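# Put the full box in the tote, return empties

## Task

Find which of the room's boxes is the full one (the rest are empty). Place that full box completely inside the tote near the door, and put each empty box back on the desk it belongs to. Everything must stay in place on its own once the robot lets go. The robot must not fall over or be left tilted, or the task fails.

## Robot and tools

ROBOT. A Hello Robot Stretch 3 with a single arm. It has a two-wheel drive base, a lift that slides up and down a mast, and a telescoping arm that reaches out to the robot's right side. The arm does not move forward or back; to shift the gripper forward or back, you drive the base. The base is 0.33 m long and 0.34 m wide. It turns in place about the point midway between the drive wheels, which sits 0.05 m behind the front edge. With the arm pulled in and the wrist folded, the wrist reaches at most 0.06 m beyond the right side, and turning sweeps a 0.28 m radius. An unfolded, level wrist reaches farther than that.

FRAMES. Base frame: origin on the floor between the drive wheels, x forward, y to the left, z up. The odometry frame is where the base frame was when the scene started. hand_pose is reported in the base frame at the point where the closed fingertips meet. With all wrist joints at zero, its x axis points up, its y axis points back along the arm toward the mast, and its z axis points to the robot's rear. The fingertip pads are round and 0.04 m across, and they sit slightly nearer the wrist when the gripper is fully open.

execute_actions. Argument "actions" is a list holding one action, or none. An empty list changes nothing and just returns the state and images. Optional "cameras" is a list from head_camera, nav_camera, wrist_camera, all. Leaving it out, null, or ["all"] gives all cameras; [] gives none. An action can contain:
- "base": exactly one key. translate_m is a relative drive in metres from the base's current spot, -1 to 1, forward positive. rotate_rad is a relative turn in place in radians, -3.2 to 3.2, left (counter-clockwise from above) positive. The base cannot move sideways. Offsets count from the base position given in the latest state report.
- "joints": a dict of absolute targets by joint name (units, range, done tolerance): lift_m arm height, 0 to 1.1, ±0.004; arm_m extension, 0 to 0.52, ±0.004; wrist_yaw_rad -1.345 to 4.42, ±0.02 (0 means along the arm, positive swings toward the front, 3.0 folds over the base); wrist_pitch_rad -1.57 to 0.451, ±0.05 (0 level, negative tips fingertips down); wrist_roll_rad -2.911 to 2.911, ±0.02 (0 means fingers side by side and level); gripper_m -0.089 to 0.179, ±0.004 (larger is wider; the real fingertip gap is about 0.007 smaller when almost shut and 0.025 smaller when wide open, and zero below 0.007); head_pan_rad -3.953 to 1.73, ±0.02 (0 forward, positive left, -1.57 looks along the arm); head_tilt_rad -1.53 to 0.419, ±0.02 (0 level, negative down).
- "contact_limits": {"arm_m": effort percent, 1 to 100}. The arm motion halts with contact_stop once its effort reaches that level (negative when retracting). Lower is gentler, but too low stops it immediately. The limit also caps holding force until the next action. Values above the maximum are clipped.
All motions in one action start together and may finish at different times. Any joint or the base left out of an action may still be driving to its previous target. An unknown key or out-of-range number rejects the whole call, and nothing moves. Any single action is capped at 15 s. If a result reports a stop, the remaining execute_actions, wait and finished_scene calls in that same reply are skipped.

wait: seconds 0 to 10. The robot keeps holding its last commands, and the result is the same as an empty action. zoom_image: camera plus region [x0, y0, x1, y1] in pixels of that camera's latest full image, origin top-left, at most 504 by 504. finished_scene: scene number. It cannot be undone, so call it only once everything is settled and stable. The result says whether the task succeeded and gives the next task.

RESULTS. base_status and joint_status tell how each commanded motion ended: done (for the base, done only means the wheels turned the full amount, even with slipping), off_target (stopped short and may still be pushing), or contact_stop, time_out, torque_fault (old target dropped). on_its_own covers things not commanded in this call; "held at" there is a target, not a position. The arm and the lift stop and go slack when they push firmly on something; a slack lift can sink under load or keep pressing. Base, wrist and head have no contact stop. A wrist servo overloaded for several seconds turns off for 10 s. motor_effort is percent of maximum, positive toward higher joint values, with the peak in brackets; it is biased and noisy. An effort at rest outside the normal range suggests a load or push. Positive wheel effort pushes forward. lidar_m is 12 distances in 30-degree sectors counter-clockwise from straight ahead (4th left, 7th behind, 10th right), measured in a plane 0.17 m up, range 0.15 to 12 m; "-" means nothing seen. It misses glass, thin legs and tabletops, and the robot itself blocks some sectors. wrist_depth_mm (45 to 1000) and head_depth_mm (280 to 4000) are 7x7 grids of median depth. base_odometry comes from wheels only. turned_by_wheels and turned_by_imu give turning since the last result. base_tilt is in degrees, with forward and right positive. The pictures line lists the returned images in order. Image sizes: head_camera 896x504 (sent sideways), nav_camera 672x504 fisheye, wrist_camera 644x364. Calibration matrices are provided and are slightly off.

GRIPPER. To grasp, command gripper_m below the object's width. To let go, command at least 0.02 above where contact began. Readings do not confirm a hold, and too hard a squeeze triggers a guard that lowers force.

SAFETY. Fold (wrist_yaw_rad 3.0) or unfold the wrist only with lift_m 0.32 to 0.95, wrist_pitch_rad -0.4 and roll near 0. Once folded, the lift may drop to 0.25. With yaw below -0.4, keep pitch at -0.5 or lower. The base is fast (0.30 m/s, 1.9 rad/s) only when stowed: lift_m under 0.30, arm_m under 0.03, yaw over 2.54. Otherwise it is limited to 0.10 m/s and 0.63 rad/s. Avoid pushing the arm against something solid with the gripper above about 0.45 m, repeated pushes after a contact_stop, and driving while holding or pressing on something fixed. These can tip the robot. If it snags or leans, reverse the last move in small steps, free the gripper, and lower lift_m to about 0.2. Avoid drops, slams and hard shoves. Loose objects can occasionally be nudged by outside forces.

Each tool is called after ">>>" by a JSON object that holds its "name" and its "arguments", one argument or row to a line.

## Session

>>> {"name": "execute_actions", "arguments": {
  "actions": []
}}

Scene clock: 0.00 s.
base_odometry: x=+0.000 y=+0.000 heading=+0.000 (m, m, rad; odometry frame)
turned_by_wheels: +0.000 (rad since the last result)
turned_by_imu: +0.000 (rad since the last result)
base_tilt: forward=+0.9 right=+0.3 (deg)
lidar_m: 1.06 1.21 2.01 2.13 0.78 0.66 0.66 0.75 1.18 0.92 1.26 1.06
head_depth_mm: 981 981 977 974 970 965 966 / 1010 1001 999 1000 995 992 987 / 1035 1031 1031 1023 1021 1018 1016 / 1062 1045 1047 1049 1046 1044 1040 / 1093 1064 1060 1072 1074 1072 1069 / 1120 1095 1095 1104 1102 1102 1092 / 1156 1125 1117 1134 1141 1136 1128
base_status: not commanded
joint_positions: lift_m=+0.592 arm_m=+0.000 wrist_yaw_rad=+3.006 wrist_pitch_rad=-0.535 wrist_roll_rad=+0.009 gripper_m=+0.037 head_pan_rad=+0.019 head_tilt_rad=-0.015
joint_status: not commanded
motor_effort: left_wheel=-1 right_wheel=+1 lift_m=+22 arm_m=-1 wrist_yaw_rad=+0 wrist_pitch_rad=+5 wrist_roll_rad=+0 gripper_m=+0 head_pan_rad=+1 head_tilt_rad=+1 (%)
hand_pose: x=+0.0069 y=+0.0615 z=+0.5794 quat_wxyz=(+0.234, +0.696, +0.140, +0.665) (m; base frame)
wrist_depth_mm: 710 - - - - - - / 719 913 - - - - - / 737 987 - - - - - / 737 - - - - - - / 736 984 - - - 985 979 / 725 843 845 871 - 819 836 / 730 756 - 760 732 722 736
pictures: head_camera (sideways: a quarter turn clockwise sets it upright), nav_camera (sideways: a quarter turn counterclockwise sets it upright), wrist_camera
camera_calibration (this result's frames):
head_camera: T_world_to_cam=[[-0.0121498, -0.0455505, -0.998888, 1.31767], [-0.0375687, 0.998277, -0.0450657, 0.0657251], [0.99922, 0.0369794, -0.0138402, -0.0234044], [0, 0, 0, 1]] pos_world=[0.0418648, -0.00472604, 1.31884]
nav_camera: T_world_to_cam=[[0.0348763, 0.0535167, 0.997958, -1.26112], [0.0353556, -0.998006, 0.0522838, -0.0148431], [0.998766, 0.03346, -0.0366988, -0.0058187], [0, 0, 0, 1]] pos_world=[0.0503195, 0.0528724, 1.25911]
wrist_camera: T_world_to_cam=[[0.987619, -0.154994, -0.0241851, 0.0198888], [-0.116279, -0.619833, -0.776071, 0.5276], [0.105295, 0.769275, -0.630181, 0.48075], [0, 0, 0, 1]] pos_world=[-0.00891443, -0.0397229, 0.712896]
Images, in order (width x height): head_camera 896x504, nav_camera 672x504, wrist_camera 644x364.

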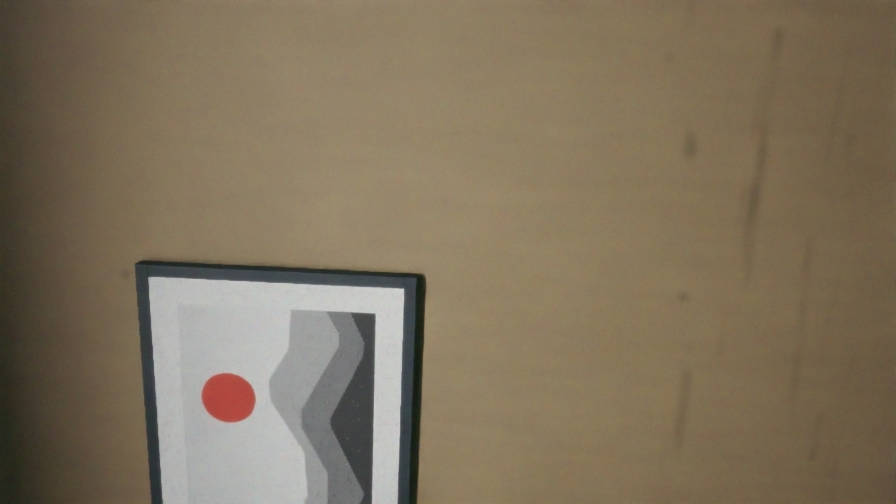

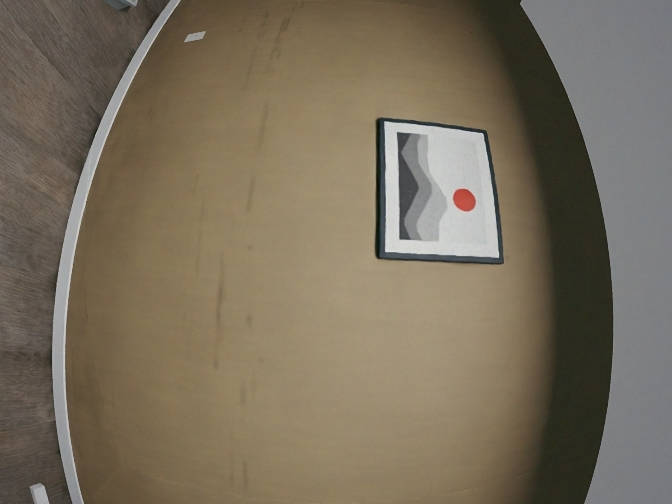

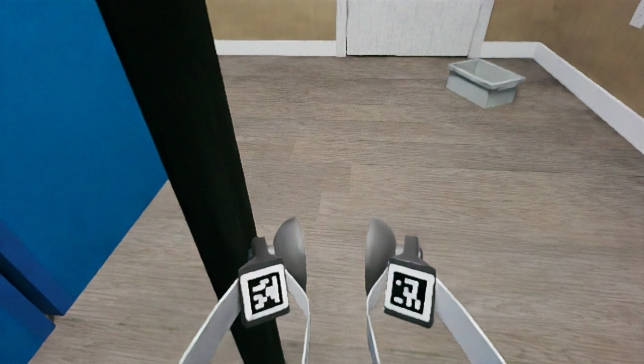

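>>> {"name": "execute_actions", "arguments": {
  "actions": [
    {"joints":{"head_pan_rad":-1.8,"head_tilt_rad":-0.55,"wrist_pitch_rad":-0.4,"lift_m":0.7}}
  ],
  "cameras": ["head_camera","nav_camera"]
}}

Scene clock: 2.03 s.
base_odometry: x=+0.000 y=+0.000 heading=+0.000 (m, m, rad; odometry frame)
turned_by_wheels: +0.000 (rad since the last result)
turned_by_imu: +0.000 (rad since the last result)
base_tilt: forward=+0.8 right=+0.3 (deg)
lidar_m: 1.06 1.21 2.01 2.14 0.78 0.66 0.66 0.75 1.18 0.92 1.26 1.07
head_depth_mm: 1331 1458 1560 1180 1404 1517 1301 / 1339 1460 1557 1119 1500 1519 1306 / 1337 1458 1562 1108 1809 1550 1295 / 1337 1459 1563 1152 1810 1543 1293 / 1347 1460 1571 1149 1737 1508 1287 / 1349 1474 1570 1142 1612 1502 1280 / 1352 1474 1568 1129 1152 1490 1277
base_status: not commanded
joint_positions: lift_m=+0.700 arm_m=+0.000 wrist_yaw_rad=+3.006 wrist_pitch_rad=-0.422 wrist_roll_rad=+0.009 gripper_m=+0.037 head_pan_rad=-1.793 head_tilt_rad=-0.543
joint_status: all done
motor_effort: left_wheel=+0(0) right_wheel=+1(0) lift_m=+25(25) arm_m=-1(1) wrist_yaw_rad=+0(0) wrist_pitch_rad=+8(9) wrist_roll_rad=+0(0) gripper_m=+0(0) head_pan_rad=-3(40) head_tilt_rad=-4(32) (%)
hand_pose: x=+0.0090 y=+0.0771 z=+0.7116 quat_wxyz=(+0.195, +0.703, +0.100, +0.677) (m; base frame)
wrist_depth_mm: 698 - - - - - - / 720 884 - - - - - / 732 899 - - - - - / 733 - - - - - - / 745 - - - - - - / 751 - - - - - - / 756 905 - 912 924 890 915
pictures: head_camera (sideways: a quarter turn clockwise sets it upright), nav_camera (sideways: a quarter turn counterclockwise sets it upright)
camera_calibration (this result's frames):
head_camera: T_world_to_cam=[[0.0690742, 0.511875, -0.856278, 1.13086], [0.982905, -0.181756, -0.0293628, 0.0390306], [-0.170664, -0.839612, -0.515679, 0.636885], [0, 0, 0, 1]] pos_world=[-0.00778335, -0.0370264, 1.2979]
nav_camera: T_world_to_cam=[[-0.0659636, -0.532349, 0.843951, -1.05936], [-0.982981, 0.179999, 0.03671, 0.0116754], [-0.171453, -0.827167, -0.535163, 0.650063], [0, 0, 0, 1]] pos_world=[0.0530529, -0.0283402, 1.24151]
Images, in order (width x height): head_camera 896x504, nav_camera 672x504.

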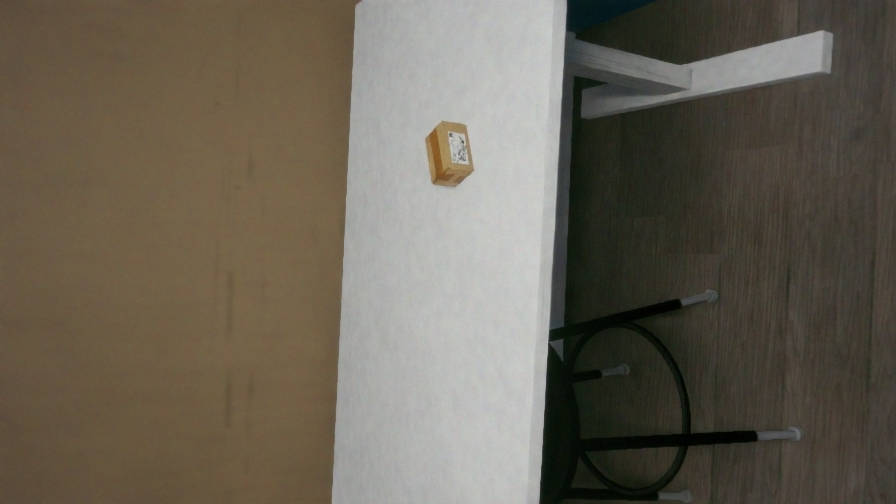

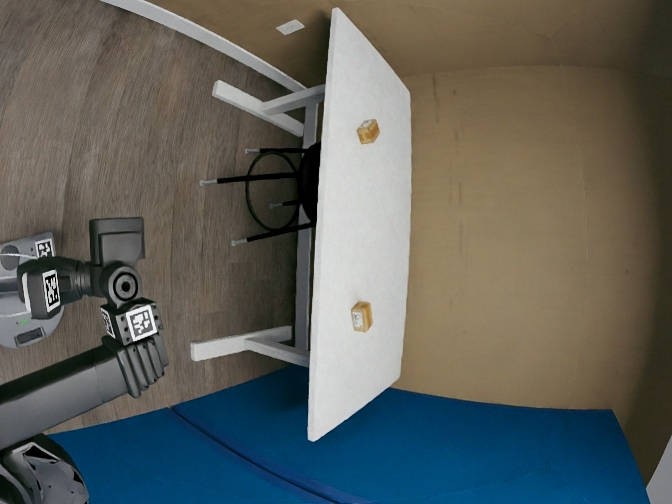

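>>> {"name": "execute_actions", "arguments": {
  "actions": [
    {"base":{"rotate_rad":-0.85},"joints":{"wrist_yaw_rad":0.3,"lift_m":0.8,"gripper_m":0.16,"head_pan_rad":-0.7}}
  ],
  "cameras": []
}}

>>> {"name": "execute_actions", "arguments": {
  "actions": [
    {"base":{"translate_m":0.56},"joints":{"wrist_pitch_rad":-0.3,"head_pan_rad":-0.9,"head_tilt_rad":-0.75}}
  ],
  "cameras": ["head_camera"]
}}

Scene clock: 5.33 s.
base_odometry: x=+0.000 y=+0.000 heading=-0.850 (m, m, rad; odometry frame)
turned_by_wheels: -0.850 (rad since the last result)
turned_by_imu: -0.839 (rad since the last result)
base_tilt: forward=+0.9 right=+0.3 (deg)
lidar_m: 1.14 1.06 1.08 1.37 2.13 1.05 0.71 0.66 0.67 0.85 1.06 0.92
head_depth_mm: 1289 1398 1496 1184 986 1580 1339 / 1318 1425 1542 1164 1762 1558 1301 / 1354 1468 1574 1158 1450 1519 1294 / 1377 1506 1606 1154 1747 1513 1295 / 1414 1547 1630 1147 1546 1490 1288 / 1445 1587 1685 1140 1858 1534 1282 / 1485 1624 1684 1187 1699 1525 1276
base_status: done
joint_positions: lift_m=+0.800 arm_m=+0.000 wrist_yaw_rad=+0.302 wrist_pitch_rad=-0.421 wrist_roll_rad=+0.009 gripper_m=+0.160 head_pan_rad=-0.707 head_tilt_rad=-0.543
joint_status: all done
motor_effort: left_wheel=+2(7) right_wheel=-2(4) lift_m=+25(23) arm_m=-1(0) wrist_yaw_rad=-2(1) wrist_pitch_rad=+8(8) wrist_roll_rad=+0(0) gripper_m=+0(83) head_pan_rad=+3(40) head_tilt_rad=-4(4) (%)
hand_pose: x=+0.0451 y=-0.3586 z=+0.8118 quat_wxyz=(+0.703, +0.250, -0.664, -0.043) (m; base frame)
wrist_depth_mm: - - - - 912 630 484 / 874 877 758 828 854 661 492 / 574 620 644 - 986 661 501 / 745 - - - - 704 522 / - - - - - 764 526 / - - - - - 835 529 / - - - - - 828 576
pictures: none
No camera images: the call's "cameras" was empty. Leave "cameras" out to get every camera's image.

Scene clock: 12.40 s.
base_odometry: x=+0.370 y=-0.421 heading=-0.850 (m, m, rad; odometry frame)
turned_by_wheels: +0.000 (rad since the last result)
turned_by_imu: +0.001 (rad since the last result)
base_tilt: forward=+0.8 right=+0.3 (deg)
lidar_m: 0.66 0.61 0.62 0.79 1.73 1.77 1.20 1.11 1.13 0.80 0.54 0.88
head_depth_mm: 1059 1186 1120 869 732 1359 - / 1067 1196 1112 864 730 1329 1175 / 1068 1205 1109 865 746 1298 1176 / 1073 1214 1099 812 743 1324 1169 / 1082 1221 1099 855 740 1348 1167 / 1094 1228 1089 854 758 1335 1171 / 1100 1243 1084 850 757 1340 1161
base_status: done
joint_positions: lift_m=+0.800 arm_m=+0.000 wrist_yaw_rad=+0.302 wrist_pitch_rad=-0.324 wrist_roll_rad=+0.009 gripper_m=+0.160 head_pan_rad=-0.893 head_tilt_rad=-0.741
joint_status: all done
motor_effort: left_wheel=+2(7) right_wheel=-1(3) lift_m=+25(25) arm_m=-1(1) wrist_yaw_rad=-1(1) wrist_pitch_rad=+9(9) wrist_roll_rad=+0(0) gripper_m=+0(0) head_pan_rad=-3(21) head_tilt_rad=-6(21) (%)
hand_pose: x=+0.0484 y=-0.3693 z=+0.8341 quat_wxyz=(+0.704, +0.218, -0.676, -0.009) (m; base frame)
wrist_depth_mm: 842 879 977 - - - 902 / 898 950 - - - - 918 / 799 787 755 738 728 622 725 / 507 468 525 518 503 496 501 / 401 415 397 388 387 419 964 / 322 - 337 566 - - 979 / 295 - - - - - -
pictures: head_camera (sideways: a quarter turn clockwise sets it upright)
camera_calibration (this result's frames):
head_camera: T_world_to_cam=[[-0.457033, 0.495381, -0.738727, 0.980821], [0.750319, 0.660738, -0.0211228, 0.0297152], [0.477641, -0.563935, -0.673673, 0.838468], [0, 0, 0, 1]] pos_world=[0.0254852, -0.0326726, 1.29004]
Images, in order (width x height): head_camera 896x504.

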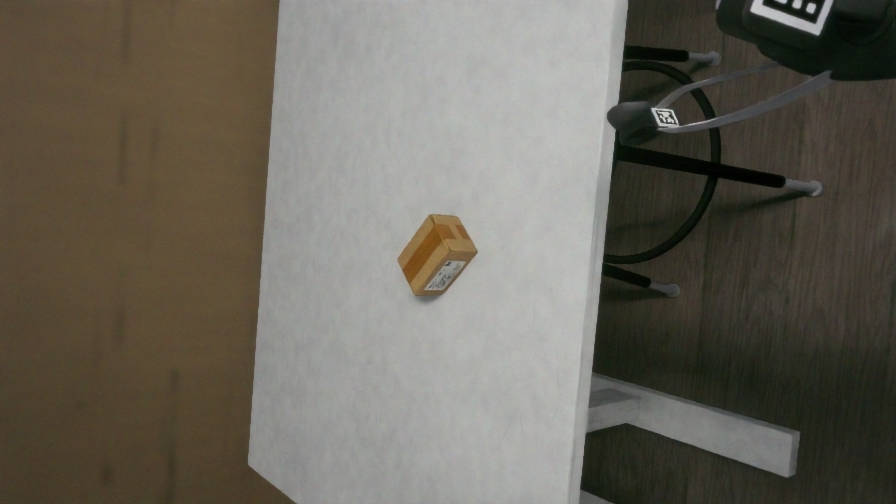

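>>> {"name": "execute_actions", "arguments": {
  "actions": [
    {"base":{"rotate_rad":0.61},"joints":{"wrist_yaw_rad":0.81,"lift_m":0.9,"gripper_m":0.13,"wrist_pitch_rad":-1.0,"arm_m":0.44,"head_pan_rad":-1.45}}
  ],
  "cameras": ["wrist_camera"]
}}

Scene clock: 17.53 s.
base_odometry: x=+0.370 y=-0.421 heading=-0.240 (m, m, rad; odometry frame)
turned_by_wheels: +0.610 (rad since the last result)
turned_by_imu: +0.602 (rad since the last result)
base_tilt: forward=+0.9 right=+0.4 (deg)
lidar_m: 0.61 0.63 0.86 2.26 1.61 1.16 1.11 1.15 0.80 0.54 0.88 0.64
head_depth_mm: 1045 1118 1096 870 714 1332 1184 / 1061 - 1029 867 727 1303 1176 / 1073 1195 - 839 745 1355 1161 / 1090 1223 1100 826 744 1351 1169 / 1100 1246 1093 858 762 1347 1170 / 1115 1262 1090 853 758 1320 1166 / 1135 1261 1088 849 1412 1334 1162
base_status: done
joint_positions: lift_m=+0.900 arm_m=+0.440 wrist_yaw_rad=+0.809 wrist_pitch_rad=-1.005 wrist_roll_rad=+0.009 gripper_m=+0.130 head_pan_rad=-1.443 head_tilt_rad=-0.741
joint_status: all done
motor_effort: left_wheel=-3(8) right_wheel=+3(6) lift_m=+25(23) arm_m=+2(3) wrist_yaw_rad=+1(3) wrist_pitch_rad=+2(9) wrist_roll_rad=+0(0) gripper_m=+0(82) head_pan_rad=-4(35) head_tilt_rad=-5(5) (%)
hand_pose: x=+0.0631 y=-0.6655 z=+0.8093 quat_wxyz=(+0.702, +0.557, -0.438, -0.072) (m; base frame)
wrist_depth_mm: 375 372 368 368 356 359 349 / 344 341 337 335 335 326 325 / 316 313 310 312 308 305 301 / 294 292 289 285 286 282 281 / 273 270 266 258 220 267 261 / 257 257 251 244 207 - 245 / 244 235 237 231 194 231 233
pictures: wrist_camera
camera_calibration (this result's frames):
wrist_camera: T_world_to_cam=[[-0.71107, -0.703014, -0.0122782, -0.40989], [-0.638675, 0.653101, -0.406882, 0.84323], [0.294062, -0.28148, -0.913398, 0.69697], [0, 0, 0, 1]] pos_world=[0.0421367, -0.64269, 0.974674]
Images, in order (width x height): wrist_camera 644x364.

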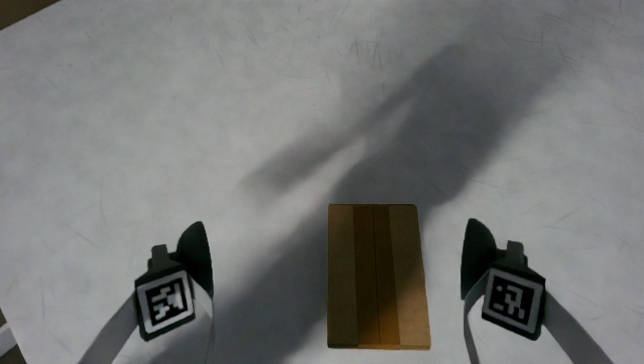

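>>> {"name": "execute_actions", "arguments": {
  "actions": [
    {"base":{"translate_m":-0.018},"joints":{"lift_m":0.83,"arm_m":0.458}}
  ],
  "cameras": ["wrist_camera"]
}}

>>> {"name": "execute_actions", "arguments": {
  "actions": [
    {"joints":{"gripper_m":0.002}}
  ],
  "cameras": []
}}

>>> {"name": "execute_actions", "arguments": {
  "actions": [
    {"joints":{"lift_m":0.847}}
  ],
  "cameras": ["wrist_camera"]
}}

Scene clock: 19.57 s.
base_odometry: x=+0.352 y=-0.416 heading=-0.240 (m, m, rad; odometry frame)
turned_by_wheels: +0.000 (rad since the last result)
turned_by_imu: +0.000 (rad since the last result)
base_tilt: forward=+0.9 right=+0.3 (deg)
lidar_m: 0.63 0.65 0.88 2.34 1.58 1.14 1.09 1.13 0.79 0.54 0.89 0.65
head_depth_mm: 1047 1165 - 843 731 1296 1183 / 1060 1168 - 865 728 1353 1175 / 1074 1206 1203 815 745 1324 1179 / 1085 1221 1101 819 745 1349 1177 / 1100 1240 1095 855 761 1348 1171 / 1113 1261 1094 853 759 1321 1166 / 1132 1274 1083 850 1456 1341 1162
base_status: done
joint_positions: lift_m=+0.830 arm_m=+0.458 wrist_yaw_rad=+0.809 wrist_pitch_rad=-1.005 wrist_roll_rad=+0.009 gripper_m=+0.130 head_pan_rad=-1.443 head_tilt_rad=-0.741
joint_status: all done
motor_effort: left_wheel=-2(6) right_wheel=+3(4) lift_m=+19(24) arm_m=+2(2) wrist_yaw_rad=+1(1) wrist_pitch_rad=+2(2) wrist_roll_rad=+0(0) gripper_m=+0(0) head_pan_rad=-3(4) head_tilt_rad=-5(5) (%)
hand_pose: x=+0.0631 y=-0.6835 z=+0.7396 quat_wxyz=(+0.702, +0.557, -0.438, -0.072) (m; base frame)
wrist_depth_mm: 271 271 269 266 264 260 257 / 249 246 245 244 243 237 235 / 230 230 227 225 224 221 219 / 213 211 211 153 203 206 205 / 199 199 197 143 188 194 191 / 187 188 181 135 178 - 180 / 176 173 173 128 167 168 169
pictures: wrist_camera
camera_calibration (this result's frames):
wrist_camera: T_world_to_cam=[[-0.711071, -0.703013, -0.0122757, -0.423404], [-0.638699, 0.653123, -0.406811, 0.826588], [0.294011, -0.281431, -0.91343, 0.628333], [0, 0, 0, 1]] pos_world=[0.0421331, -0.66069, 0.905006]
Images, in order (width x height): wrist_camera 644x364.

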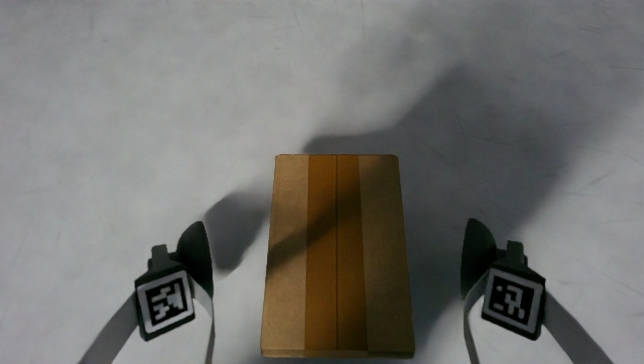

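Scene clock: 21.33 s.
base_odometry: x=+0.352 y=-0.416 heading=-0.240 (m, m, rad; odometry frame)
turned_by_wheels: +0.000 (rad since the last result)
turned_by_imu: +0.000 (rad since the last result)
base_tilt: forward=+0.8 right=+0.4 (deg)
lidar_m: 0.63 0.65 0.88 2.34 1.58 1.14 1.09 1.13 0.79 0.54 0.89 0.66
head_depth_mm: 1047 1167 - 842 732 1306 1180 / 1056 1174 - 866 730 1358 1178 / 1073 1205 1194 822 747 1323 1175 / 1089 1222 1101 815 744 1350 1170 / 1101 1242 1095 856 761 1345 1165 / 1115 1254 1092 853 759 1314 1163 / 1128 1278 1084 847 1447 1332 1163
base_status: not commanded
joint_positions: lift_m=+0.830 arm_m=+0.458 wrist_yaw_rad=+0.809 wrist_pitch_rad=-1.005 wrist_roll_rad=+0.009 gripper_m=+0.003 head_pan_rad=-1.443 head_tilt_rad=-0.741
joint_status: all done
motor_effort: left_wheel=-3(2) right_wheel=+3(3) lift_m=+19(19) arm_m=+3(3) wrist_yaw_rad=+0(0) wrist_pitch_rad=+2(2) wrist_roll_rad=+0(0) gripper_m=-20(95) head_pan_rad=-4(3) head_tilt_rad=-5(5) (%)
hand_pose: x=+0.0631 y=-0.6835 z=+0.7396 quat_wxyz=(+0.702, +0.557, -0.438, -0.072) (m; base frame)
wrist_depth_mm: 273 270 270 264 264 261 258 / 250 248 247 244 240 240 238 / 230 229 228 227 223 221 221 / 212 211 211 151 204 207 205 / 199 198 196 141 144 193 192 / 187 185 183 134 134 180 179 / 175 175 172 127 128 170 169
pictures: none
No camera images: the call's "cameras" was empty. Leave "cameras" out to get every camera's image.

Scene clock: 22.20 s.
base_odometry: x=+0.352 y=-0.416 heading=-0.240 (m, m, rad; odometry frame)
turned_by_wheels: +0.000 (rad since the last result)
turned_by_imu: +0.000 (rad since the last result)
base_tilt: forward=+0.9 right=+0.4 (deg)
lidar_m: 0.63 0.65 0.88 2.34 1.58 1.14 1.09 1.13 0.79 0.54 0.89 0.66
head_depth_mm: 1044 1151 - 856 721 1322 1182 / 1060 1166 - 866 728 1356 1180 / 1071 1200 1198 827 746 1321 1173 / 1086 1223 1101 810 745 1351 1169 / 1102 1242 1093 856 761 1348 1176 / 1120 1261 1088 855 759 1315 1163 / 1132 1275 1084 846 1452 1340 1161
base_status: not commanded
joint_positions: lift_m=+0.847 arm_m=+0.458 wrist_yaw_rad=+0.809 wrist_pitch_rad=-1.005 wrist_roll_rad=+0.009 gripper_m=+0.006 head_pan_rad=-1.443 head_tilt_rad=-0.741
joint_status: all done
motor_effort: left_wheel=-2(3) right_wheel=+3(3) lift_m=+25(26) arm_m=+3(2) wrist_yaw_rad=+1(0) wrist_pitch_rad=+2(2) wrist_roll_rad=+0(0) gripper_m=-19(21) head_pan_rad=-4(3) head_tilt_rad=-5(5) (%)
hand_pose: x=+0.0631 y=-0.6834 z=+0.7562 quat_wxyz=(+0.702, +0.557, -0.438, -0.072) (m; base frame)
wrist_depth_mm: 299 292 290 291 284 287 278 / 274 268 269 265 263 261 259 / 251 248 248 245 244 241 238 / 233 231 229 150 222 224 224 / 219 217 214 142 144 210 209 / 203 203 198 133 134 197 195 / 192 190 188 127 129 184 185
pictures: wrist_camera
camera_calibration (this result's frames):
wrist_camera: T_world_to_cam=[[-0.711074, -0.703011, -0.0122662, -0.423208], [-0.638794, 0.653214, -0.406514, 0.833124], [0.293796, -0.281226, -0.913562, 0.643794], [0, 0, 0, 1]] pos_world=[0.0421181, -0.660676, 0.921631]
Images, in order (width x height): wrist_camera 644x364.

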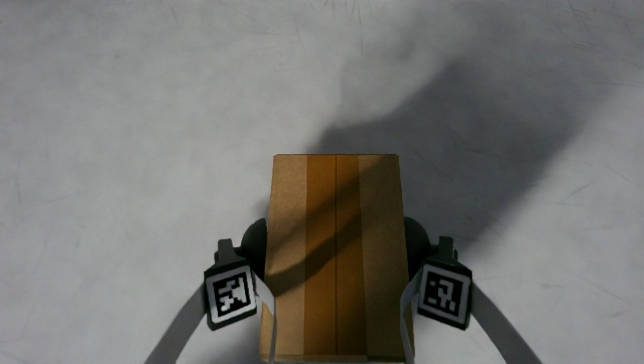

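>>> {"name": "execute_actions", "arguments": {
  "actions": [
    {"joints":{"lift_m":0.83}}
  ],
  "cameras": []
}}

>>> {"name": "execute_actions", "arguments": {
  "actions": [
    {"joints":{"gripper_m":0.1}}
  ],
  "cameras": []
}}

>>> {"name": "execute_actions", "arguments": {
  "actions": [
    {"joints":{"lift_m":0.89,"gripper_m":0.16}}
  ],
  "cameras": []
}}

>>> {"name": "execute_actions", "arguments": {
  "actions": [
    {"base":{"translate_m":-0.59},"joints":{"arm_m":0.43,"wrist_yaw_rad":0.35}}
  ],
  "cameras": ["wrist_camera"]
}}

Scene clock: 23.47 s.
base_odometry: x=+0.352 y=-0.416 heading=-0.240 (m, m, rad; odometry frame)
turned_by_wheels: +0.000 (rad since the last result)
turned_by_imu: +0.000 (rad since the last result)
base_tilt: forward=+0.8 right=+0.4 (deg)
lidar_m: 0.63 0.65 0.88 2.33 1.58 1.14 1.09 1.13 0.79 0.54 0.89 0.66
head_depth_mm: 1046 1161 - 843 730 1301 1184 / 1061 1177 - 868 728 1359 1177 / 1075 1205 1202 824 745 1323 1171 / 1087 1221 1100 815 741 1345 1175 / 1099 1242 1094 856 761 1347 1166 / 1116 1263 1086 852 760 1310 1164 / 1126 1277 1082 849 1454 1336 1157
base_status: not commanded
joint_positions: lift_m=+0.830 arm_m=+0.458 wrist_yaw_rad=+0.809 wrist_pitch_rad=-1.006 wrist_roll_rad=+0.009 gripper_m=+0.006 head_pan_rad=-1.443 head_tilt_rad=-0.741
joint_status: all done
motor_effort: left_wheel=-3(3) right_wheel=+3(3) lift_m=+19(25) arm_m=+3(3) wrist_yaw_rad=+1(1) wrist_pitch_rad=+2(2) wrist_roll_rad=+0(0) gripper_m=-19(19) head_pan_rad=-4(4) head_tilt_rad=-5(5) (%)
hand_pose: x=+0.0630 y=-0.6834 z=+0.7396 quat_wxyz=(+0.702, +0.557, -0.438, -0.072) (m; base frame)
wrist_depth_mm: 275 272 268 265 263 258 257 / 249 246 248 245 240 239 238 / 230 230 227 226 223 221 218 / 214 212 210 151 205 207 204 / 201 198 196 142 143 194 192 / 187 186 182 134 133 181 179 / 176 175 172 127 129 170 169
pictures: none
No camera images: the call's "cameras" was empty. Leave "cameras" out to get every camera's image.

Scene clock: 24.90 s.
base_odometry: x=+0.352 y=-0.416 heading=-0.240 (m, m, rad; odometry frame)
turned_by_wheels: +0.000 (rad since the last result)
turned_by_imu: +0.000 (rad since the last result)
base_tilt: forward=+0.8 right=+0.4 (deg)
lidar_m: 0.63 0.65 0.88 2.34 1.58 1.14 1.10 1.13 0.79 0.54 0.89 0.66
head_depth_mm: 1048 1168 - 843 730 1304 1181 / 1061 1172 - 867 728 1353 1175 / 1076 1206 1203 819 745 1320 1179 / 1089 1226 1101 815 742 1346 1169 / 1102 1244 1094 855 761 1348 1169 / 1119 1264 1094 854 760 1316 1163 / 1135 1275 1081 848 1453 1345 1161
base_status: not commanded
joint_positions: lift_m=+0.830 arm_m=+0.458 wrist_yaw_rad=+0.809 wrist_pitch_rad=-1.006 wrist_roll_rad=+0.009 gripper_m=+0.100 head_pan_rad=-1.443 head_tilt_rad=-0.741
joint_status: all done
motor_effort: left_wheel=-3(2) right_wheel=+2(2) lift_m=+19(18) arm_m=+3(2) wrist_yaw_rad=+0(1) wrist_pitch_rad=+2(2) wrist_roll_rad=+0(0) gripper_m=+0(79) head_pan_rad=-3(3) head_tilt_rad=-6(5) (%)
hand_pose: x=+0.0630 y=-0.6834 z=+0.7396 quat_wxyz=(+0.702, +0.557, -0.438, -0.072) (m; base frame)
wrist_depth_mm: 274 274 269 265 265 263 258 / 249 247 247 243 244 239 237 / 231 229 226 225 223 220 220 / 214 211 209 154 205 205 205 / 198 198 196 143 147 191 190 / 186 185 180 135 138 181 180 / 175 175 172 128 129 169 170
pictures: none
No camera images: the call's "cameras" was empty. Leave "cameras" out to get every camera's image.

Scene clock: 26.27 s.
base_odometry: x=+0.352 y=-0.416 heading=-0.240 (m, m, rad; odometry frame)
turned_by_wheels: +0.000 (rad since the last result)
turned_by_imu: +0.000 (rad since the last result)
base_tilt: forward=+0.9 right=+0.3 (deg)
lidar_m: 0.63 0.65 0.88 2.34 1.58 1.14 1.10 1.13 0.79 0.54 0.89 0.66
head_depth_mm: 1046 1124 1073 873 713 1334 1181 / 1059 1149 1028 865 730 1357 1179 / 1075 1199 - 838 743 1321 1168 / 1090 1222 1100 814 745 1350 1175 / 1100 1236 1093 854 760 1345 1177 / 1118 1261 1093 853 760 1317 1165 / 1129 1275 1085 848 1451 1347 1159
base_status: not commanded
joint_positions: lift_m=+0.890 arm_m=+0.458 wrist_yaw_rad=+0.809 wrist_pitch_rad=-1.006 wrist_roll_rad=+0.009 gripper_m=+0.160 head_pan_rad=-1.443 head_tilt_rad=-0.741
joint_status: all done
motor_effort: left_wheel=-2(2) right_wheel=+2(2) lift_m=+25(31) arm_m=+2(3) wrist_yaw_rad=+1(1) wrist_pitch_rad=+2(3) wrist_roll_rad=+0(0) gripper_m=+1(83) head_pan_rad=-3(3) head_tilt_rad=-5(5) (%)
hand_pose: x=+0.0630 y=-0.6834 z=+0.7992 quat_wxyz=(+0.702, +0.557, -0.438, -0.072) (m; base frame)
wrist_depth_mm: 362 354 351 347 345 341 339 / 331 323 322 321 320 315 313 / 306 301 299 296 294 289 289 / 282 281 274 276 272 270 271 / 263 262 258 206 256 256 250 / 245 - 243 192 239 239 240 / 235 227 228 183 223 224 222
pictures: none
No camera images: the call's "cameras" was empty. Leave "cameras" out to get every camera's image.

Scene clock: 33.33 s.
base_odometry: x=-0.221 y=-0.276 heading=-0.240 (m, m, rad; odometry frame)
turned_by_wheels: +0.000 (rad since the last result)
turned_by_imu: +0.000 (rad since the last result)
base_tilt: forward=+0.8 right=+0.4 (deg)
lidar_m: 1.22 1.26 1.71 2.45 0.73 0.53 0.51 0.52 0.71 1.27 0.73 1.26
head_depth_mm: 1049 1147 1073 872 714 1358 1180 / 1067 1157 1030 868 728 1322 1167 / 1076 1213 1109 814 727 1349 1170 / 1096 1230 1100 841 742 1358 1175 / 1111 1249 1096 856 759 1348 1168 / 1123 1271 1091 853 757 1342 1164 / 1135 1285 1079 850 1460 1313 1163
base_status: done
joint_positions: lift_m=+0.890 arm_m=+0.430 wrist_yaw_rad=+0.352 wrist_pitch_rad=-1.006 wrist_roll_rad=+0.009 gripper_m=+0.160 head_pan_rad=-1.443 head_tilt_rad=-0.741
joint_status: all done
motor_effort: left_wheel=-2(7) right_wheel=+2(4) lift_m=+25(25) arm_m=-3(4) wrist_yaw_rad=-1(1) wrist_pitch_rad=+2(2) wrist_roll_rad=+0(0) gripper_m=+0(1) head_pan_rad=-3(4) head_tilt_rad=-5(5) (%)
hand_pose: x=+0.0187 y=-0.6851 z=+0.7992 quat_wxyz=(+0.667, +0.443, -0.553, -0.229) (m; base frame)
wrist_depth_mm: 361 351 353 345 349 341 338 / 326 326 321 319 317 315 310 / 302 301 298 300 293 291 289 / 282 278 280 275 273 271 270 / 262 259 258 206 247 256 251 / 246 - 241 193 192 238 238 / 235 227 230 220 223 224 222
pictures: wrist_camera
camera_calibration (this result's frames):
wrist_camera: T_world_to_cam=[[-0.948355, -0.316975, -0.0122625, -0.186519], [-0.28491, 0.86814, -0.406399, 0.963929], [0.139464, -0.381916, -0.913614, 0.629564], [0, 0, 0, 1]] pos_world=[0.00994511, -0.655507, 0.96463]
Images, in order (width x height): wrist_camera 644x364.

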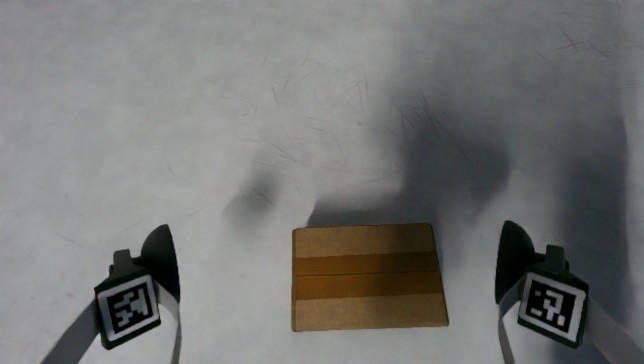

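>>> {"name": "execute_actions", "arguments": {
  "actions": [
    {"base":{"translate_m":-0.02},"joints":{"lift_m":0.828,"arm_m":0.439,"wrist_yaw_rad":0.38}}
  ],
  "cameras": ["wrist_camera"]
}}

>>> {"name": "execute_actions", "arguments": {
  "actions": [
    {"joints":{"gripper_m":0.034}}
  ],
  "cameras": []
}}

>>> {"name": "execute_actions", "arguments": {
  "actions": [
    {"joints":{"lift_m":0.845}}
  ],
  "cameras": ["wrist_camera"]
}}

Scene clock: 35.43 s.
base_odometry: x=-0.240 y=-0.271 heading=-0.240 (m, m, rad; odometry frame)
turned_by_wheels: +0.000 (rad since the last result)
turned_by_imu: +0.000 (rad since the last result)
base_tilt: forward=+0.9 right=+0.3 (deg)
lidar_m: 1.24 1.28 1.73 2.45 0.71 0.51 0.49 0.50 0.68 0.83 0.74 1.27
head_depth_mm: 1054 1175 - 883 713 1357 1184 / 1068 1193 - 853 729 1325 1151 / 1083 1213 1155 812 728 1355 1177 / 1096 1233 1099 834 742 1346 1173 / 1108 1250 1097 856 761 1343 1174 / 1124 1275 1087 853 759 1340 1165 / 1141 1285 1081 848 1461 1306 1171
base_status: done
joint_positions: lift_m=+0.828 arm_m=+0.439 wrist_yaw_rad=+0.378 wrist_pitch_rad=-1.006 wrist_roll_rad=+0.009 gripper_m=+0.160 head_pan_rad=-1.443 head_tilt_rad=-0.741
joint_status: all done
motor_effort: left_wheel=-3(6) right_wheel=+2(6) lift_m=+18(19) arm_m=+2(4) wrist_yaw_rad=+1(2) wrist_pitch_rad=+2(2) wrist_roll_rad=+0(0) gripper_m=+0(0) head_pan_rad=-3(4) head_tilt_rad=-5(5) (%)
hand_pose: x=+0.0215 y=-0.6923 z=+0.7376 quat_wxyz=(+0.670, +0.450, -0.547, -0.221) (m; base frame)
wrist_depth_mm: 270 266 264 261 259 257 254 / 247 247 244 241 238 237 236 / 230 224 225 223 221 220 218 / 212 208 207 206 206 205 201 / 197 197 190 141 142 192 190 / 186 - 179 133 131 180 179 / 175 171 171 167 167 169 167
pictures: wrist_camera
camera_calibration (this result's frames):
wrist_camera: T_world_to_cam=[[-0.939811, -0.341475, -0.0122616, -0.203999], [-0.307345, 0.860468, -0.406367, 0.941026], [0.149315, -0.378139, -0.913628, 0.572515], [0, 0, 0, 1]] pos_world=[0.0120138, -0.662893, 0.902966]
Images, in order (width x height): wrist_camera 644x364.

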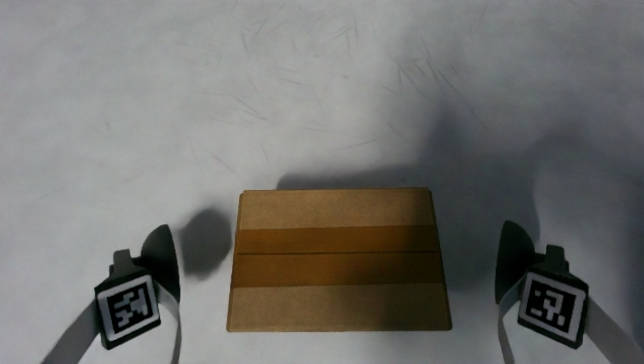

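Scene clock: 37.17 s.
base_odometry: x=-0.240 y=-0.271 heading=-0.240 (m, m, rad; odometry frame)
turned_by_wheels: +0.000 (rad since the last result)
turned_by_imu: +0.000 (rad since the last result)
base_tilt: forward=+0.8 right=+0.4 (deg)
lidar_m: 1.24 1.28 1.73 2.44 0.70 0.51 0.49 0.50 0.68 0.83 0.74 1.27
head_depth_mm: 1053 1172 - 881 712 1363 1181 / 1070 1193 - 865 729 1324 1161 / 1081 1213 1158 812 727 1358 1174 / 1096 1235 1099 834 745 1344 1173 / 1110 1250 1096 857 760 1348 1172 / 1129 1271 1088 852 759 1345 1167 / 1137 1291 1088 849 1467 1310 1159
base_status: not commanded
joint_positions: lift_m=+0.828 arm_m=+0.439 wrist_yaw_rad=+0.378 wrist_pitch_rad=-1.010 wrist_roll_rad=+0.009 gripper_m=+0.035 head_pan_rad=-1.443 head_tilt_rad=-0.741
joint_status: all done
motor_effort: left_wheel=-3(3) right_wheel=+3(2) lift_m=+19(19) arm_m=+3(3) wrist_yaw_rad=+1(1) wrist_pitch_rad=+4(4) wrist_roll_rad=+0(0) gripper_m=-21(93) head_pan_rad=-3(4) head_tilt_rad=-5(5) (%)
hand_pose: x=+0.0211 y=-0.6913 z=+0.7370 quat_wxyz=(+0.670, +0.451, -0.546, -0.222) (m; base frame)
wrist_depth_mm: 267 263 262 260 258 256 253 / 244 242 242 239 237 235 232 / 225 226 223 220 220 218 216 / 209 207 206 205 204 201 202 / 197 195 144 141 139 188 188 / 183 183 133 132 131 180 178 / 173 172 168 165 165 167 167
pictures: none
No camera images: the call's "cameras" was empty. Leave "cameras" out to get every camera's image.

Scene clock: 38.03 s.
base_odometry: x=-0.240 y=-0.271 heading=-0.240 (m, m, rad; odometry frame)
turned_by_wheels: +0.000 (rad since the last result)
turned_by_imu: +0.000 (rad since the last result)
base_tilt: forward=+0.9 right=+0.4 (deg)
lidar_m: 1.24 1.28 1.73 2.45 0.70 0.51 0.49 0.50 0.68 0.83 0.74 1.27
head_depth_mm: 1055 1166 - 844 713 1351 1179 / 1068 1178 - 864 729 1326 1156 / 1081 1215 1172 811 726 1355 1178 / 1098 1231 1098 832 742 1345 1173 / 1109 1250 1095 854 759 1345 1174 / 1125 1266 1087 852 759 1348 1166 / 1143 1291 1083 848 1465 1304 1163
base_status: not commanded
joint_positions: lift_m=+0.845 arm_m=+0.439 wrist_yaw_rad=+0.378 wrist_pitch_rad=-1.020 wrist_roll_rad=+0.009 gripper_m=+0.038 head_pan_rad=-1.443 head_tilt_rad=-0.741
joint_status: all done
motor_effort: left_wheel=-3(3) right_wheel=+3(4) lift_m=+27(26) arm_m=+2(2) wrist_yaw_rad=+1(1) wrist_pitch_rad=+7(8) wrist_roll_rad=+0(0) gripper_m=-20(20) head_pan_rad=-3(4) head_tilt_rad=-5(5) (%)
hand_pose: x=+0.0204 y=-0.6893 z=+0.7525 quat_wxyz=(+0.669, +0.454, -0.544, -0.225) (m; base frame)
wrist_depth_mm: 285 284 281 281 276 276 270 / 264 260 259 257 256 251 249 / 244 242 242 238 236 233 234 / 226 226 222 220 219 218 219 / 212 210 144 140 140 205 204 / 200 199 133 132 131 195 193 / 188 188 182 179 180 180 182
pictures: wrist_camera
camera_calibration (this result's frames):
wrist_camera: T_world_to_cam=[[-0.939873, -0.341319, -0.0118518, -0.204116], [-0.30939, 0.865619, -0.393676, 0.938252], [0.144629, -0.366339, -0.919173, 0.599872], [0, 0, 0, 1]] pos_world=[0.0116838, -0.662082, 0.918335]
Images, in order (width x height): wrist_camera 644x364.

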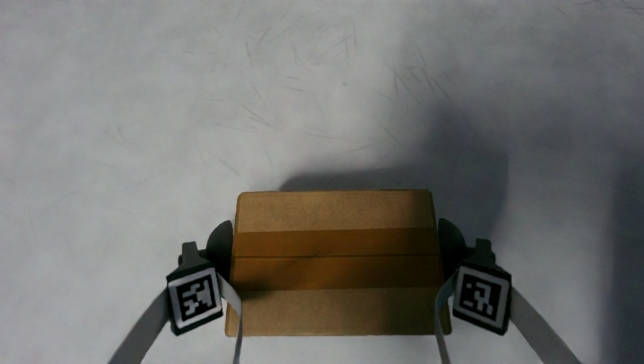

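>>> {"name": "execute_actions", "arguments": {
  "actions": [
    {"base":{"rotate_rad":1.39},"joints":{"arm_m":0.0,"lift_m":0.86,"head_pan_rad":-0.2,"head_tilt_rad":-0.6}}
  ],
  "cameras": ["head_camera"]
}}

>>> {"name": "execute_actions", "arguments": {
  "actions": [
    {"base":{"translate_m":0.5},"joints":{"lift_m":0.292,"wrist_yaw_rad":2.6,"wrist_pitch_rad":-0.56}}
  ]
}}

Scene clock: 43.07 s.
base_odometry: x=-0.240 y=-0.271 heading=+1.150 (m, m, rad; odometry frame)
turned_by_wheels: +1.390 (rad since the last result)
turned_by_imu: +1.373 (rad since the last result)
base_tilt: forward=+0.9 right=+0.4 (deg)
lidar_m: 2.45 0.88 0.54 0.49 0.49 0.60 0.83 0.78 0.74 1.24 1.24 1.50
head_depth_mm: 1670 1755 1832 1946 1823 1498 1258 / 1930 2052 2162 2215 1827 1479 1251 / 2269 2423 2642 2332 1808 1484 1249 / 2262 2496 2762 2247 1807 1477 1239 / 2163 2405 2620 2304 1783 1472 1248 / 2090 2299 2538 2295 1797 1462 1240 / 2026 2202 2431 2264 1782 1456 1232
base_status: done
joint_positions: lift_m=+0.860 arm_m=+0.000 wrist_yaw_rad=+0.380 wrist_pitch_rad=-1.021 wrist_roll_rad=+0.009 gripper_m=+0.038 head_pan_rad=-0.207 head_tilt_rad=-0.606
joint_status: all done
motor_effort: left_wheel=-3(8) right_wheel=+2(7) lift_m=+27(25) arm_m=-3(4) wrist_yaw_rad=+0(1) wrist_pitch_rad=+8(8) wrist_roll_rad=+0(0) gripper_m=-20(20) head_pan_rad=+4(41) head_tilt_rad=+2(15) (%)
hand_pose: x=+0.0205 y=-0.2507 z=+0.7674 quat_wxyz=(+0.669, +0.455, -0.543, -0.225) (m; base frame)
wrist_depth_mm: - - - - - - - / - - - - - - - / - - - - - - - / - - - - - - - / - - 145 140 140 999 954 / 944 937 133 132 131 946 902 / 886 883 858 876 845 848 837
pictures: head_camera (sideways: a quarter turn clockwise sets it upright)
camera_calibration (this result's frames):
head_camera: T_world_to_cam=[[-0.564556, 0.0722459, -0.822227, 1.09032], [0.165261, 0.985884, -0.0268456, 0.0407388], [0.808681, -0.151038, -0.568527, 0.699668], [0, 0, 0, 1]] pos_world=[0.0430067, -0.0132585, 1.29536]
Images, in order (width x height): head_camera 896x504.

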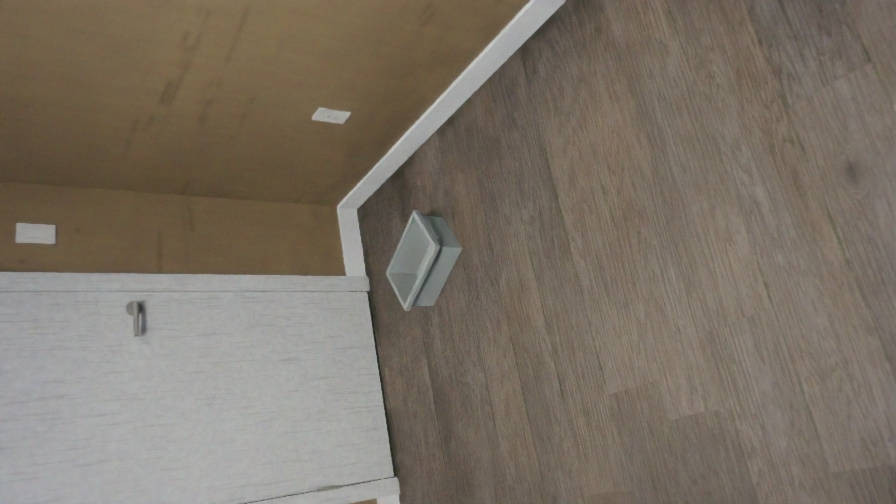

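Scene clock: 49.60 s.
base_odometry: x=-0.036 y=+0.185 heading=+1.149 (m, m, rad; odometry frame)
turned_by_wheels: +0.000 (rad since the last result)
turned_by_imu: +0.001 (rad since the last result)
base_tilt: forward=+0.8 right=+0.3 (deg)
lidar_m: 1.96 1.04 0.65 0.58 0.58 0.70 1.33 1.11 1.27 1.15 1.15 1.39
head_depth_mm: 1545 1618 1699 1795 1772 1501 1251 / 1792 1893 2008 2097 1837 1482 1251 / 1881 2075 2308 2317 1814 1476 1247 / 1807 1982 2201 2315 1797 1474 1250 / 1733 1899 2118 2248 1799 1469 1242 / 1662 1835 2012 2186 1790 1457 1230 / 1616 1769 1940 2115 1788 1455 1229
base_status: done
joint_positions: lift_m=+0.292 arm_m=+0.000 wrist_yaw_rad=+2.599 wrist_pitch_rad=-0.606 wrist_roll_rad=+0.009 gripper_m=+0.038 head_pan_rad=-0.207 head_tilt_rad=-0.605
joint_status: all done
motor_effort: left_wheel=-3(6) right_wheel=+2(5) lift_m=+21(25) arm_m=-3(3) wrist_yaw_rad=+1(3) wrist_pitch_rad=+17(18) wrist_roll_rad=+0(0) gripper_m=-20(20) head_pan_rad=+4(4) head_tilt_rad=+2(2) (%)
hand_pose: x=+0.0805 y=+0.0232 z=+0.2651 quat_wxyz=(+0.385, +0.709, +0.021, +0.591) (m; base frame)
wrist_depth_mm: 487 567 656 823 - - - / 521 607 728 893 934 913 872 / 551 645 722 763 714 723 712 / 601 627 620 604 596 592 590 / - 527 144 140 139 516 502 / - - 132 132 132 461 448 / - - - 389 382 393 394
pictures: head_camera (sideways: a quarter turn clockwise sets it upright), nav_camera (sideways: a quarter turn counterclockwise sets it upright), wrist_camera
camera_calibration (this result's frames):
head_camera: T_world_to_cam=[[-0.563825, 0.0720897, -0.822742, 1.09099], [0.165281, 0.98588, -0.0268828, 0.0407871], [0.809187, -0.151141, -0.567779, 0.698692], [0, 0, 0, 1]] pos_world=[0.0430125, -0.0132595, 1.2954]
nav_camera: T_world_to_cam=[[0.583466, -0.0685077, 0.809243, -1.01807], [-0.163081, -0.986023, 0.0341086, 0.0100636], [0.795596, -0.151873, -0.586483, 0.710932], [0, 0, 0, 1]] pos_world=[0.0300351, 0.0481492, 1.24047]
wrist_camera: T_world_to_cam=[[0.844356, -0.535302, -0.0226784, -0.04644], [-0.37992, -0.568346, -0.729825, 0.276241], [0.377787, 0.624848, -0.683258, 0.299825], [0, 0, 0, 1]] pos_world=[0.0308915, -0.0552037, 0.405412]
Images, in order (width x height): head_camera 896x504, nav_camera 672x504, wrist_camera 644x364.

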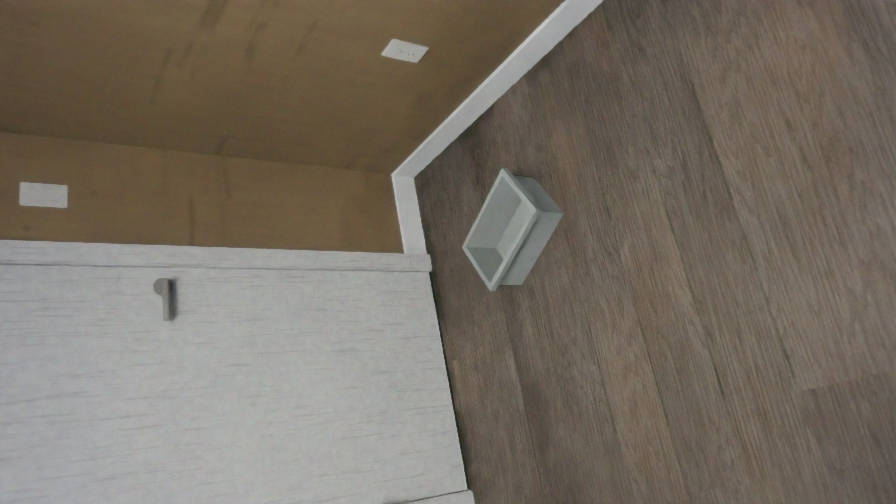

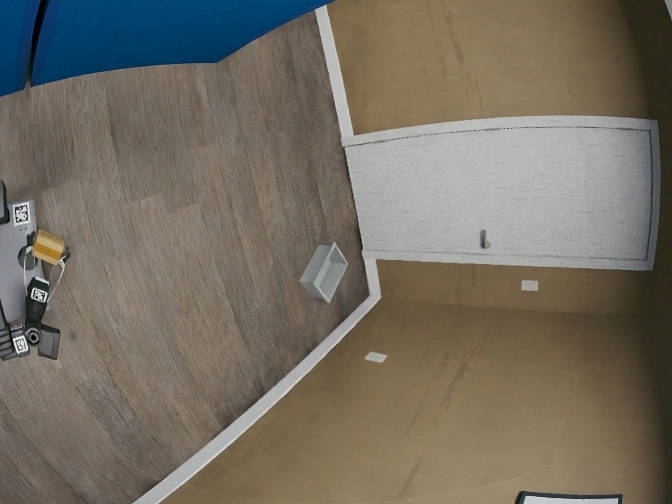

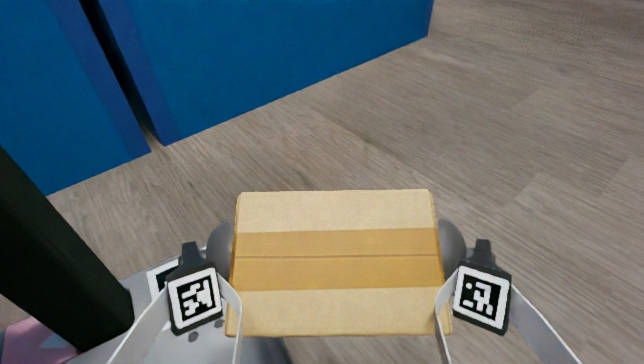

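>>> {"name": "execute_actions", "arguments": {
  "actions": [
    {"base":{"translate_m":1.0},"joints":{"head_pan_rad":-0.6,"head_tilt_rad":-1.1}}
  ],
  "cameras": ["head_camera"]
}}

Scene clock: 54.97 s.
base_odometry: x=+0.373 y=+1.097 heading=+1.149 (m, m, rad; odometry frame)
turned_by_wheels: +0.000 (rad since the last result)
turned_by_imu: +0.003 (rad since the last result)
base_tilt: forward=+0.8 right=+0.4 (deg)
lidar_m: 0.99 0.99 1.23 0.77 0.77 0.93 1.79 1.71 1.07 0.96 0.96 1.10
head_depth_mm: 1019 1160 1357 1444 1319 1198 1102 / 1113 1297 1521 1455 1305 1208 - / 1232 1444 1595 1423 1310 1208 - / 1337 1608 1621 1419 1309 1191 - / 1237 1474 1605 1451 1311 1196 879 / 1123 1303 1548 1455 1306 1192 1100 / 1023 1182 1383 1446 1301 1188 1098
base_status: done
joint_positions: lift_m=+0.292 arm_m=+0.000 wrist_yaw_rad=+2.599 wrist_pitch_rad=-0.606 wrist_roll_rad=+0.009 gripper_m=+0.038 head_pan_rad=-0.593 head_tilt_rad=-1.087
joint_status: all done
motor_effort: left_wheel=-4(7) right_wheel=+3(8) lift_m=+20(21) arm_m=-4(3) wrist_yaw_rad=+1(1) wrist_pitch_rad=+17(17) wrist_roll_rad=+1(0) gripper_m=-20(20) head_pan_rad=-3(29) head_tilt_rad=-7(35) (%)
hand_pose: x=+0.0805 y=+0.0233 z=+0.2651 quat_wxyz=(+0.385, +0.709, +0.021, +0.591) (m; base frame)
wrist_depth_mm: - - - - - 929 757 / 678 943 936 937 908 889 799 / 704 746 759 745 719 714 703 / 645 617 613 607 595 606 586 / - 535 144 140 140 511 509 / - - 132 132 132 463 450 / - - - 387 390 392 401
pictures: head_camera (sideways: a quarter turn clockwise sets it upright)
camera_calibration (this result's frames):
head_camera: T_world_to_cam=[[-0.757658, 0.45643, -0.466503, 0.627975], [0.518223, 0.855231, -0.00489295, 0.00999568], [0.396735, -0.24546, -0.884506, 1.11309], [0, 0, 0, 1]] pos_world=[0.0290098, -0.021957, 1.27753]
Images, in order (width x height): head_camera 896x504.

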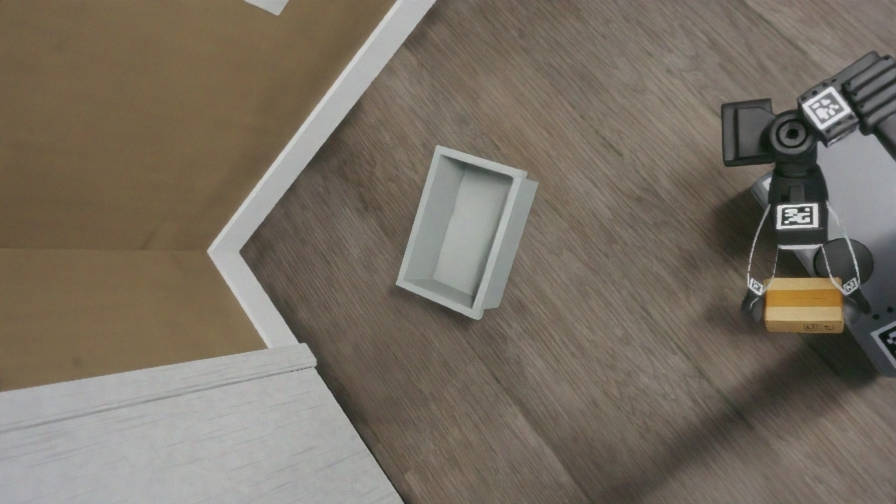

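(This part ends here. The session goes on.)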